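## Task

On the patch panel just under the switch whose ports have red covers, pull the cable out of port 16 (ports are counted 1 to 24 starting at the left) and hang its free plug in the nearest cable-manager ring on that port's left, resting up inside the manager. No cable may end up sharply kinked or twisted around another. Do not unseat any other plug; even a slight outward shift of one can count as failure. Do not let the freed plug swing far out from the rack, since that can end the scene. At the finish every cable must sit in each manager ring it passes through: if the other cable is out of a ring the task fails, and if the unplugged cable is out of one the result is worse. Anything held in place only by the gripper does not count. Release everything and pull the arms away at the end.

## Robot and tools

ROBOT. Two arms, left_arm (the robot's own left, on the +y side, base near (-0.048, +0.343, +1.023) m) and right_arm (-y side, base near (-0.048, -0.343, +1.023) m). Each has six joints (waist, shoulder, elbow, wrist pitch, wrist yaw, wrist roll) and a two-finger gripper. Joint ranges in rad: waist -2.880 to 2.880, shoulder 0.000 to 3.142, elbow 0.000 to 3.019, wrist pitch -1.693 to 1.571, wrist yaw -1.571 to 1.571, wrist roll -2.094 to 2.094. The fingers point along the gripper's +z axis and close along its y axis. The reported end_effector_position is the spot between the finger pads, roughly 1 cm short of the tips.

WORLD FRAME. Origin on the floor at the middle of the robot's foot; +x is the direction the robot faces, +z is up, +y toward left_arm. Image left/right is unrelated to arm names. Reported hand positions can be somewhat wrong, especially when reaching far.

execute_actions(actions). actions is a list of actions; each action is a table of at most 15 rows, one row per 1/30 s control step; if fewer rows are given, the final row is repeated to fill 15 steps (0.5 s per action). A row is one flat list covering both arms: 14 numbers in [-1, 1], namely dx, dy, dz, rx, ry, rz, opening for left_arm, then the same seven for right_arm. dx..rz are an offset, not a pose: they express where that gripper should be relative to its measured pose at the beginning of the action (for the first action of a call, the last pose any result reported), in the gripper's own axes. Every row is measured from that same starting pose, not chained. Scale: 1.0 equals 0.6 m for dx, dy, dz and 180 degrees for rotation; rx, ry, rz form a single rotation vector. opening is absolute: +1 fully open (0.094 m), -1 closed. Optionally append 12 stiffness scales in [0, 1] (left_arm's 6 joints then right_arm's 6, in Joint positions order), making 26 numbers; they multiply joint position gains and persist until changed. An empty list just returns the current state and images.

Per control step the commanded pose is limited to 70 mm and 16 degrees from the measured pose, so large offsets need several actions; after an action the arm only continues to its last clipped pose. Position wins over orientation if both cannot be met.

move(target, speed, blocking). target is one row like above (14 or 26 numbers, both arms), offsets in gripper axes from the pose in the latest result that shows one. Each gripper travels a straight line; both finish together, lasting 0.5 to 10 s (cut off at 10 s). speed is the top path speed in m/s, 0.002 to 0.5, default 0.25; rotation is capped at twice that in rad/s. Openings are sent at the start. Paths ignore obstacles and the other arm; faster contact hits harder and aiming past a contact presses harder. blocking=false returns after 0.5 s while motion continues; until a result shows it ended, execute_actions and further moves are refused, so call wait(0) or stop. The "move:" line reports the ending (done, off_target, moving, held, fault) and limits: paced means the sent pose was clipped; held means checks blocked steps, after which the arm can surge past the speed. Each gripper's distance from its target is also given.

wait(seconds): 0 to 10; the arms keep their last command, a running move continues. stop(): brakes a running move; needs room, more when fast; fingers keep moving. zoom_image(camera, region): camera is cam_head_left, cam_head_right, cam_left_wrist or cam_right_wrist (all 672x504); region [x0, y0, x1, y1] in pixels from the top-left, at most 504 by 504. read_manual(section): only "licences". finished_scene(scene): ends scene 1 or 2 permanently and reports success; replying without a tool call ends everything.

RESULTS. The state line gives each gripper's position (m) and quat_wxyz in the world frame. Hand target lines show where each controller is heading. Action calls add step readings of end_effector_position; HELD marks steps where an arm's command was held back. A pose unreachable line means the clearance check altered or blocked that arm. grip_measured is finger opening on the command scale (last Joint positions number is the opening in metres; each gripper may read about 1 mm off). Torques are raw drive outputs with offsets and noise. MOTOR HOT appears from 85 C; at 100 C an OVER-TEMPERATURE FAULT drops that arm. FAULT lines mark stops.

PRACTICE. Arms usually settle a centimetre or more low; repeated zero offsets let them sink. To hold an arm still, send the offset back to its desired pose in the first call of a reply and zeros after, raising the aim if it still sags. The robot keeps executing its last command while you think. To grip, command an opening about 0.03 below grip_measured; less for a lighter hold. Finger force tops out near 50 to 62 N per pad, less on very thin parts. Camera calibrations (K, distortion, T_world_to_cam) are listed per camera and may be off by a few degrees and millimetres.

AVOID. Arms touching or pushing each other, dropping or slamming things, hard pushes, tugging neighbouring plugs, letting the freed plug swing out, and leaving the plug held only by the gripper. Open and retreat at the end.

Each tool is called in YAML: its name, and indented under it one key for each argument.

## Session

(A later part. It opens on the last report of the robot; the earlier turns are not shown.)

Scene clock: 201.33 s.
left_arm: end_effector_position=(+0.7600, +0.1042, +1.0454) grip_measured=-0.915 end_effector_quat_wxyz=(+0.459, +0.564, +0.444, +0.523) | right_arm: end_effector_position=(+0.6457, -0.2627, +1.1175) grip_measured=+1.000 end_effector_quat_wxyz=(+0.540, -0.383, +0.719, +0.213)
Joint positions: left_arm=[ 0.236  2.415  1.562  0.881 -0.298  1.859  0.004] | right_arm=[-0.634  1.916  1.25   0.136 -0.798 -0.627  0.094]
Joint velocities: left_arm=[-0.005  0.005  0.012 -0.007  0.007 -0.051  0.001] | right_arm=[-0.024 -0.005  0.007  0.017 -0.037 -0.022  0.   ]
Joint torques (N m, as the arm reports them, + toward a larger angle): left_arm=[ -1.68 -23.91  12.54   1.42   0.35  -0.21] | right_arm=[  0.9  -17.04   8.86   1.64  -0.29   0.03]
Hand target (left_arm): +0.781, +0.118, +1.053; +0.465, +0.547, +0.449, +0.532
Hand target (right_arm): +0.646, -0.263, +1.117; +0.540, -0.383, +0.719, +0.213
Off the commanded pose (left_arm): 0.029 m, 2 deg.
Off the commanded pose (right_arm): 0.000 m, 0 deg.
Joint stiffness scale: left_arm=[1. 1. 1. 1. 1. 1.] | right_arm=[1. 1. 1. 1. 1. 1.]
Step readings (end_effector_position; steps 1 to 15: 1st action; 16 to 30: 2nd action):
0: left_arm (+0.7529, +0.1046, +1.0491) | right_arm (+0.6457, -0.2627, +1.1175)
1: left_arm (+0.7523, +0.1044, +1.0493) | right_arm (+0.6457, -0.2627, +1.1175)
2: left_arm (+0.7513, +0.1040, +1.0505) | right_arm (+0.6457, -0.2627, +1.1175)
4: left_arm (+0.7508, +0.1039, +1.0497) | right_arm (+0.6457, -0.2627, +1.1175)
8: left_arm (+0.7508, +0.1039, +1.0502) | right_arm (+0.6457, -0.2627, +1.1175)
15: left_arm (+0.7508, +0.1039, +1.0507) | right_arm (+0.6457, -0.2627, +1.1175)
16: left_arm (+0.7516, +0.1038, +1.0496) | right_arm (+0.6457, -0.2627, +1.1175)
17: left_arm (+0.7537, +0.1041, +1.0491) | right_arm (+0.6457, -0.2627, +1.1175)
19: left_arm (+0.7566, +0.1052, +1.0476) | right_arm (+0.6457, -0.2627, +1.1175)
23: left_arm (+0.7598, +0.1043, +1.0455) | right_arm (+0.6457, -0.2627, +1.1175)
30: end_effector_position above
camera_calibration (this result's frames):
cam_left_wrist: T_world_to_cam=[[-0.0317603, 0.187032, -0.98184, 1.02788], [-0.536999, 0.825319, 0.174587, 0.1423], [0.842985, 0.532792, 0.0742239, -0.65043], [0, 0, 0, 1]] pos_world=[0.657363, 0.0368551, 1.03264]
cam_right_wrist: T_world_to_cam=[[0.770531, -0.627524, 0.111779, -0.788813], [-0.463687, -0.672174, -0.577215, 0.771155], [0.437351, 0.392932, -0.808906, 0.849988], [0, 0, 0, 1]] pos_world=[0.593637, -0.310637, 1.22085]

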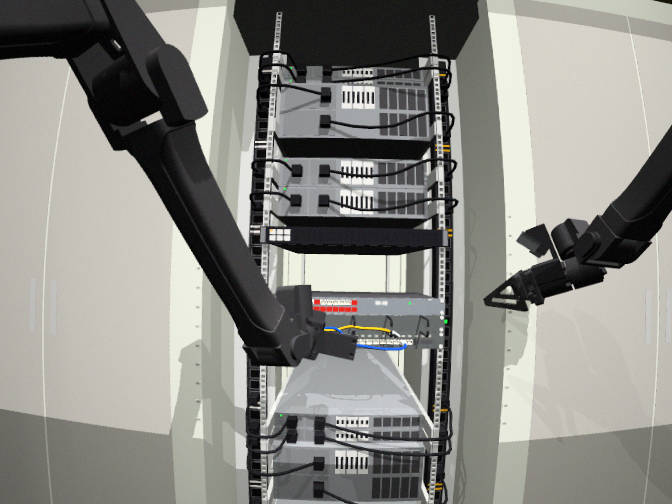

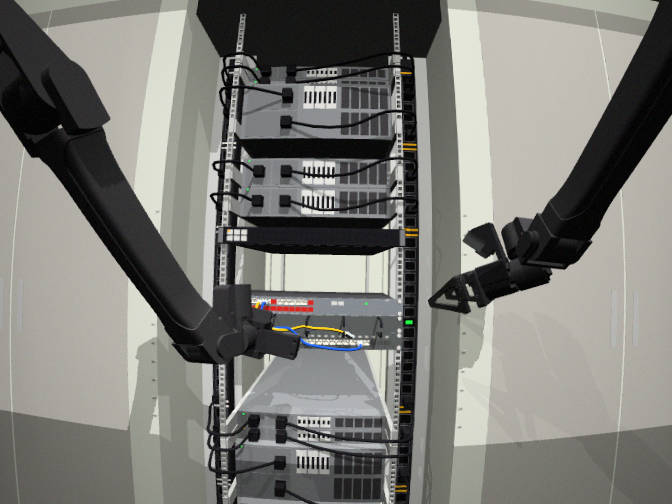

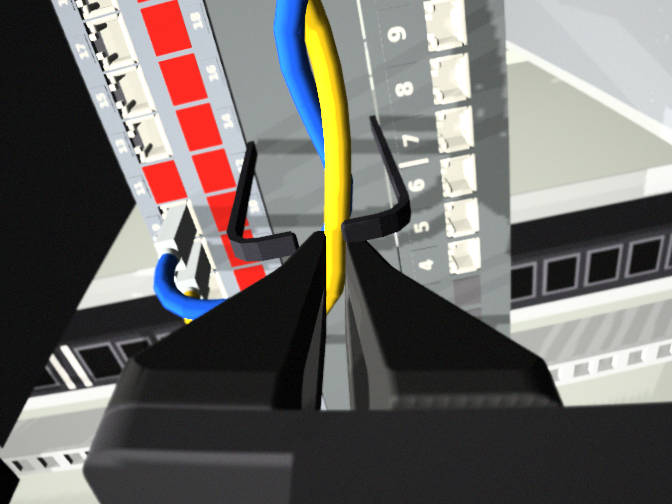

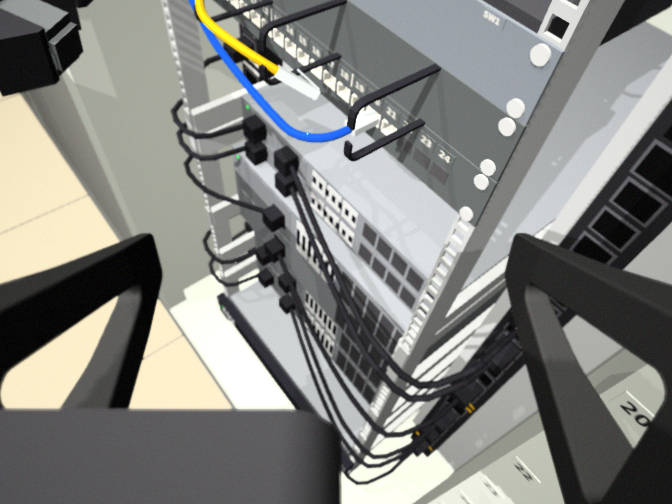

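Through. Deeper, down, release.

execute_actions:
  actions:
    - [[0.035,0.005,0.055,0,0.005,0,-0.93,0,0,0,0,0,0,1]]
    - [[0.025,-0.02,0.03,0,0.005,0,-0.93,0,0,0,0,0,0,1]]
    - [[0.01,0,0.01,0,0,0,-0.7,0,0,0,0,0,0,1]]

execute_actions:
  actions:
    - [[0,0,-0.08,0,0,0,-0.7,0,0,0,0,0,0,1]]
    - [[0,0.01,-0.08,0,0,0,-0.7,0,0,0,0,0,0,1]]

Scene clock: 203.10 s.
left_arm: end_effector_position=(+0.7667, +0.1044, +1.0391) grip_measured=-0.703 end_effector_quat_wxyz=(+0.450, +0.586, +0.434, +0.515) | right_arm: end_effector_position=(+0.6457, -0.2627, +1.1175) grip_measured=+1.000 end_effector_quat_wxyz=(+0.540, -0.383, +0.719, +0.213)
Joint positions: left_arm=[ 0.246  2.417  1.581  0.826 -0.264  1.88   0.014] | right_arm=[-0.634  1.916  1.25   0.136 -0.798 -0.627  0.094]
Joint velocities: left_arm=[-0.005  0.005 -0.012  0.007 -0.007  0.037 -0.001] | right_arm=[-0.005 -0.005 -0.002 -0.007 -0.022 -0.037  0.   ]
Joint torques (N m, as the arm reports them, + toward a larger angle): left_arm=[ -2.75 -26.25   8.36   1.73   0.2   -0.11] | right_arm=[  0.96 -17.11   8.83   1.64  -0.29   0.03]
Hand target (left_arm): +0.773, +0.112, +1.044; +0.451, +0.580, +0.436, +0.519
Hand target (right_arm): +0.646, -0.263, +1.117; +0.540, -0.383, +0.719, +0.213
Off the commanded pose (left_arm): 0.011 m, 1 deg.
Off the commanded pose (right_arm): 0.000 m, 0 deg.
Joint stiffness scale: left_arm=[1. 1. 1. 1. 1. 1.] | right_arm=[1. 1. 1. 1. 1. 1.]
Step readings (end_effector_position; steps 1 to 15: 1st action; 16 to 30: 2nd action; 31 to 45: 3rd action):
0: left_arm (+0.7600, +0.1042, +1.0454) | right_arm (+0.6457, -0.2627, +1.1175)
1: left_arm (+0.7606, +0.1046, +1.0445) | right_arm (+0.6457, -0.2627, +1.1175)
2: left_arm (+0.7623, +0.1049, +1.0440) | right_arm (+0.6457, -0.2627, +1.1175)
4: left_arm (+0.7657, +0.1062, +1.0436) | right_arm (+0.6457, -0.2627, +1.1175)
8: left_arm (+0.7671, +0.1063, +1.0430) | right_arm (+0.6457, -0.2627, +1.1175)
15: left_arm (+0.7671, +0.1063, +1.0430) | right_arm (+0.6457, -0.2627, +1.1175)
16: left_arm (+0.7671, +0.1062, +1.0430) | right_arm (+0.6457, -0.2627, +1.1175)
17: left_arm (+0.7671, +0.1062, +1.0430) | right_arm (+0.6457, -0.2627, +1.1175)
19: left_arm (+0.7672, +0.1061, +1.0430) | right_arm (+0.6457, -0.2627, +1.1175)
23: left_arm (+0.7673, +0.1063, +1.0430) | right_arm (+0.6457, -0.2627, +1.1175)
30: left_arm (+0.7673, +0.1063, +1.0430) | right_arm (+0.6457, -0.2627, +1.1175)
31: left_arm (+0.7672, +0.1062, +1.0420) | right_arm (+0.6457, -0.2627, +1.1175)
32: left_arm (+0.7668, +0.1049, +1.0398) | right_arm (+0.6457, -0.2627, +1.1175)
34: left_arm (+0.7667, +0.1044, +1.0391) | right_arm (+0.6457, -0.2627, +1.1175)
38: left_arm (+0.7667, +0.1044, +1.0391) | right_arm (+0.6457, -0.2627, +1.1175)
45: end_effector_position above
camera_calibration (this result's frames):
cam_left_wrist: T_world_to_cam=[[-0.057131, 0.220896, -0.973623, 1.02926], [-0.506926, 0.833731, 0.218903, 0.0768978], [0.860094, 0.50606, 0.064346, -0.655765], [0, 0, 0, 1]] pos_world=[0.661805, 0.040384, 1.02748]
cam_right_wrist: T_world_to_cam=[[0.770531, -0.627524, 0.111779, -0.788813], [-0.463687, -0.672174, -0.577215, 0.771155], [0.437351, 0.392932, -0.808906, 0.849988], [0, 0, 0, 1]] pos_world=[0.593637, -0.310637, 1.22085]

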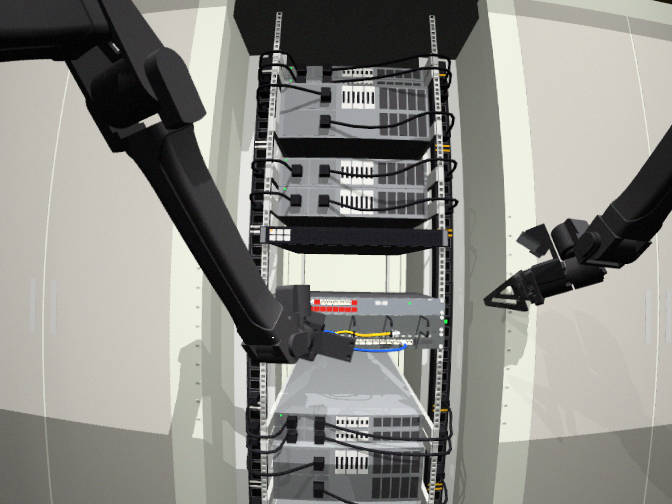

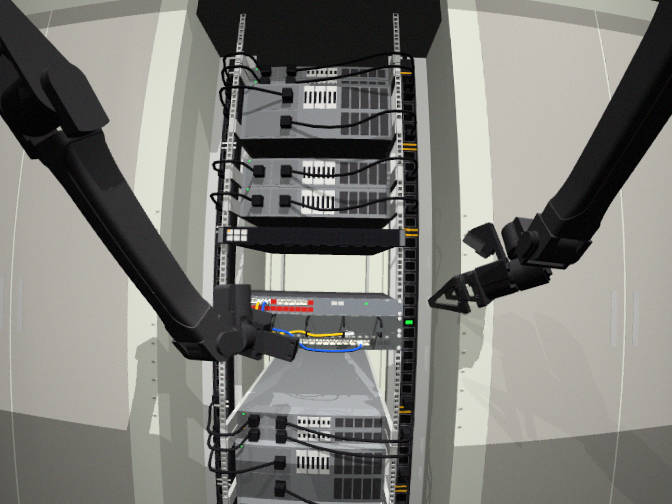

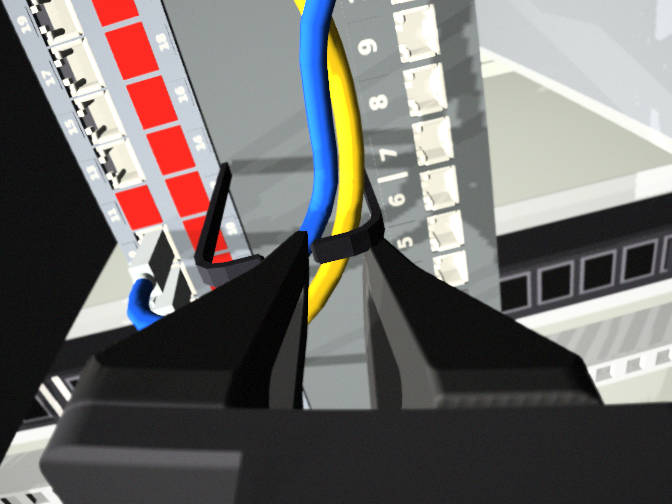

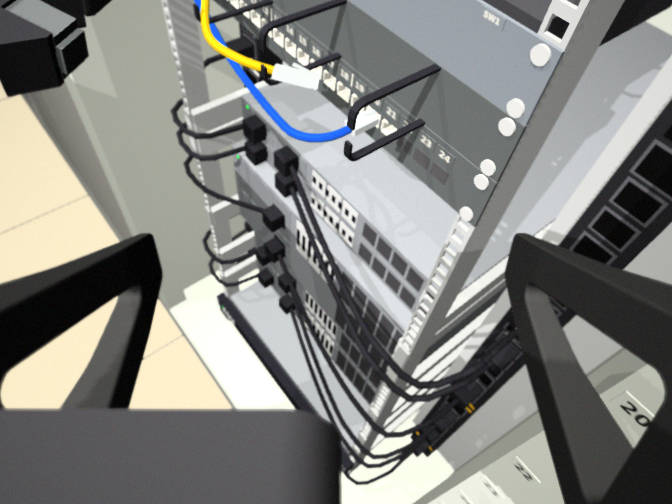

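Scene clock: 204.10 s.
left_arm: end_effector_position=(+0.6785, +0.1246, +1.0366) grip_measured=-0.702 end_effector_quat_wxyz=(+0.435, +0.595, +0.443, +0.511) | right_arm: end_effector_position=(+0.6457, -0.2627, +1.1175) grip_measured=+1.000 end_effector_quat_wxyz=(+0.540, -0.383, +0.719, +0.213)
Joint positions: left_arm=[ 0.224  2.274  1.253  0.976 -0.305  1.88   0.014] | right_arm=[-0.634  1.916  1.25   0.136 -0.798 -0.627  0.094]
Joint velocities: left_arm=[-0.015 -0.005  0.007  0.012 -0.007  0.081 -0.   ] | right_arm=[ 0.005 -0.015 -0.007 -0.002 -0.095 -0.007  0.   ]
Joint torques (N m, as the arm reports them, + toward a larger angle): left_arm=[ -4.83 -23.64   5.42   2.47   0.08  -0.12] | right_arm=[  0.87 -17.02   8.85   1.63  -0.29   0.03]
Hand target (left_arm): +0.675, +0.115, +1.047; +0.444, +0.590, +0.438, +0.513
Hand target (right_arm): +0.646, -0.263, +1.117; +0.540, -0.383, +0.719, +0.213
Off the commanded pose (left_arm): 0.014 m, 1 deg.
Off the commanded pose (right_arm): 0.000 m, 0 deg.
Joint stiffness scale: left_arm=[1. 1. 1. 1. 1. 1.] | right_arm=[1. 1. 1. 1. 1. 1.]
Step readings (end_effector_position; steps 1 to 15: 1st action; 16 to 30: 2nd action):
0: left_arm (+0.7667, +0.1044, +1.0391) | right_arm (+0.6457, -0.2627, +1.1175)
1: left_arm (+0.7616, +0.1057, +1.0364) | right_arm (+0.6457, -0.2627, +1.1175)
2: left_arm (+0.7515, +0.1084, +1.0379) | right_arm (+0.6457, -0.2627, +1.1175)
4: left_arm (+0.7326, +0.1121, +1.0371) | right_arm (+0.6457, -0.2627, +1.1175)
8: left_arm (+0.7225, +0.1131, +1.0362) | right_arm (+0.6457, -0.2627, +1.1175)
15: left_arm (+0.7225, +0.1133, +1.0366) | right_arm (+0.6457, -0.2627, +1.1175)
16: left_arm (+0.7181, +0.1156, +1.0358) | right_arm (+0.6457, -0.2627, +1.1175)
17: left_arm (+0.7084, +0.1202, +1.0361) | right_arm (+0.6457, -0.2627, +1.1175)
19: left_arm (+0.6888, +0.1267, +1.0336) | right_arm (+0.6457, -0.2627, +1.1175)
23: left_arm (+0.6789, +0.1270, +1.0344) | right_arm (+0.6457, -0.2627, +1.1175)
30: end_effector_position above
camera_calibration (this result's frames):
cam_left_wrist: T_world_to_cam=[[-0.0942509, 0.233846, -0.967694, 1.03478], [-0.510918, 0.822893, 0.248617, -0.0108935], [0.854447, 0.517845, 0.0419179, -0.564365], [0, 0, 0, 1]] pos_world=[0.574183, 0.0592382, 1.02771]
cam_right_wrist: T_world_to_cam=[[0.770531, -0.627524, 0.111779, -0.788813], [-0.463687, -0.672174, -0.577215, 0.771155], [0.437351, 0.392932, -0.808906, 0.849988], [0, 0, 0, 1]] pos_world=[0.593637, -0.310637, 1.22085]

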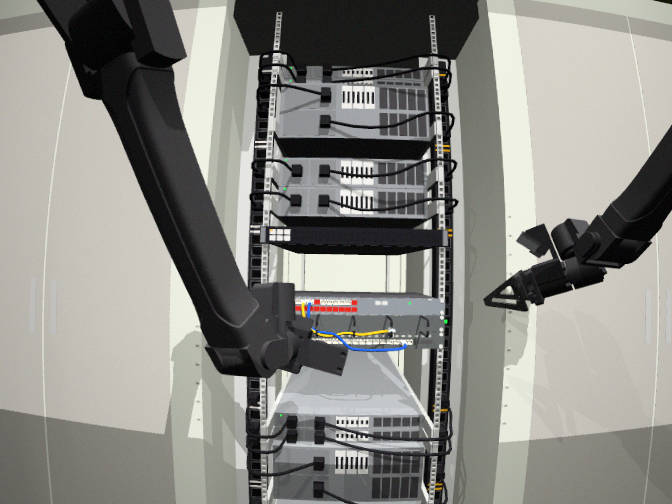

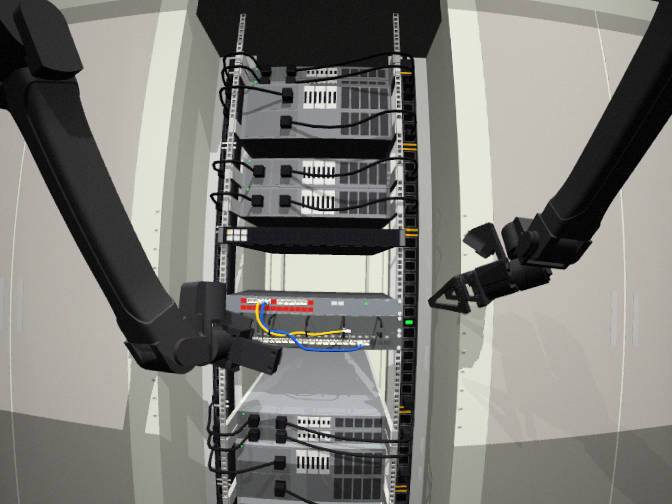

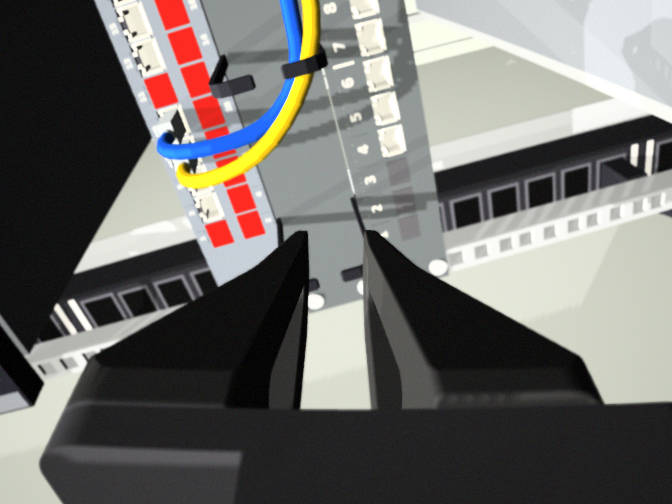

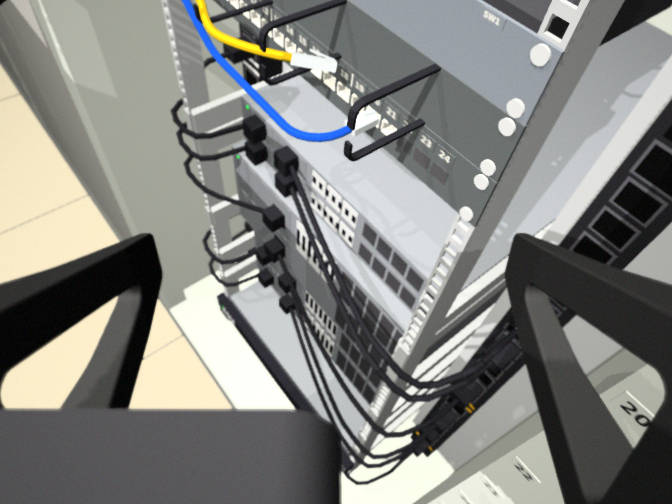

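move:
  target: [0.2,0,-0.2,0,0,0,-0.7,0,0,0,0,0,0,1]

finished_scene:
  scene: 1

Scene clock: 206.03 s.
left_arm: end_effector_position=(+0.5714, +0.2445, +1.0762) grip_measured=-0.702 end_effector_quat_wxyz=(+0.435, +0.597, +0.444, +0.507) | right_arm: end_effector_position=(+0.6457, -0.2627, +1.1175) grip_measured=+1.000 end_effector_quat_wxyz=(+0.540, -0.383, +0.719, +0.213)
Joint positions: left_arm=[ 0.38   1.987  0.798  1.137 -0.146  1.882  0.014] | right_arm=[-0.634  1.916  1.25   0.136 -0.798 -0.627  0.094]
Joint velocities: left_arm=[-0.005 -0.005 -0.002  0.012 -0.022  0.037  0.   ] | right_arm=[ 0.005 -0.005 -0.017  0.002  0.037  0.022  0.   ]
Joint torques (N m, as the arm reports them, + toward a larger angle): left_arm=[ -2.05 -17.52   3.81   2.32   0.23  -0.01] | right_arm=[  0.95 -17.08   8.85   1.66  -0.3    0.03]
Hand target (left_arm): +0.570, +0.249, +1.078; +0.434, +0.595, +0.441, +0.513
Hand target (right_arm): +0.646, -0.263, +1.117; +0.540, -0.383, +0.719, +0.213
Off the commanded pose (left_arm): 0.005 m, 1 deg.
Off the commanded pose (right_arm): 0.000 m, 0 deg.
Joint stiffness scale: left_arm=[1. 1. 1. 1. 1. 1.] | right_arm=[1. 1. 1. 1. 1. 1.]
move: done
camera_calibration (this result's frames):
cam_left_wrist: T_world_to_cam=[[-0.100267, 0.22985, -0.968047, 1.03978], [-0.505737, 0.826113, 0.248532, -0.177789], [0.856841, 0.514496, 0.033412, -0.528067], [0, 0, 0, 1]] pos_world=[0.466811, 0.179568, 1.06839]
cam_right_wrist: T_world_to_cam=[[0.770531, -0.627524, 0.111779, -0.788813], [-0.463687, -0.672174, -0.577215, 0.771155], [0.437351, 0.392932, -0.808906, 0.849988], [0, 0, 0, 1]] pos_world=[0.593637, -0.310637, 1.22085]

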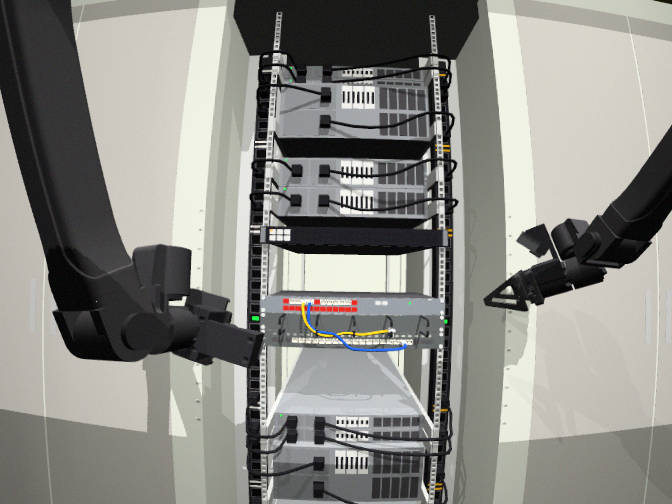

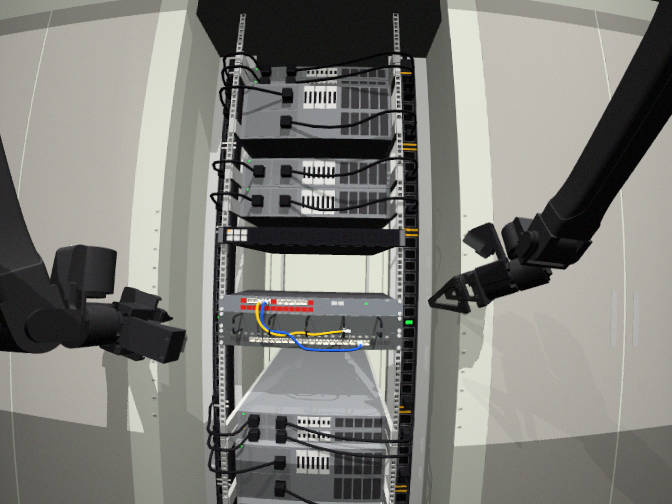

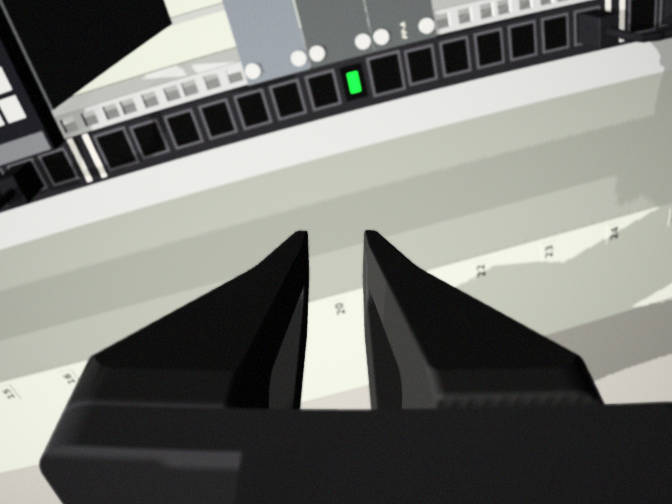

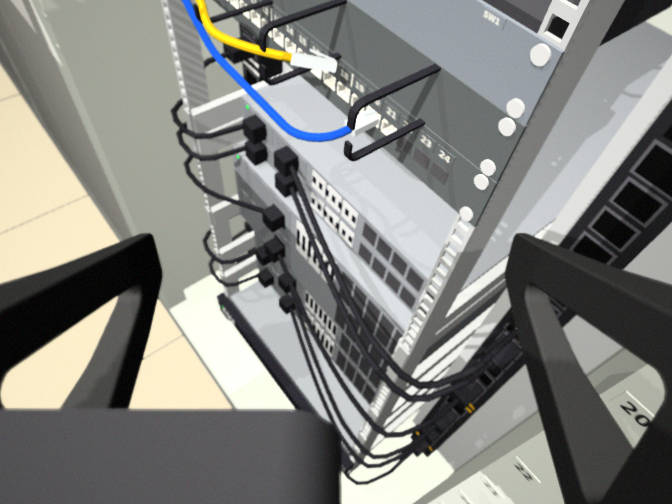

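The scene is finished: the task was done.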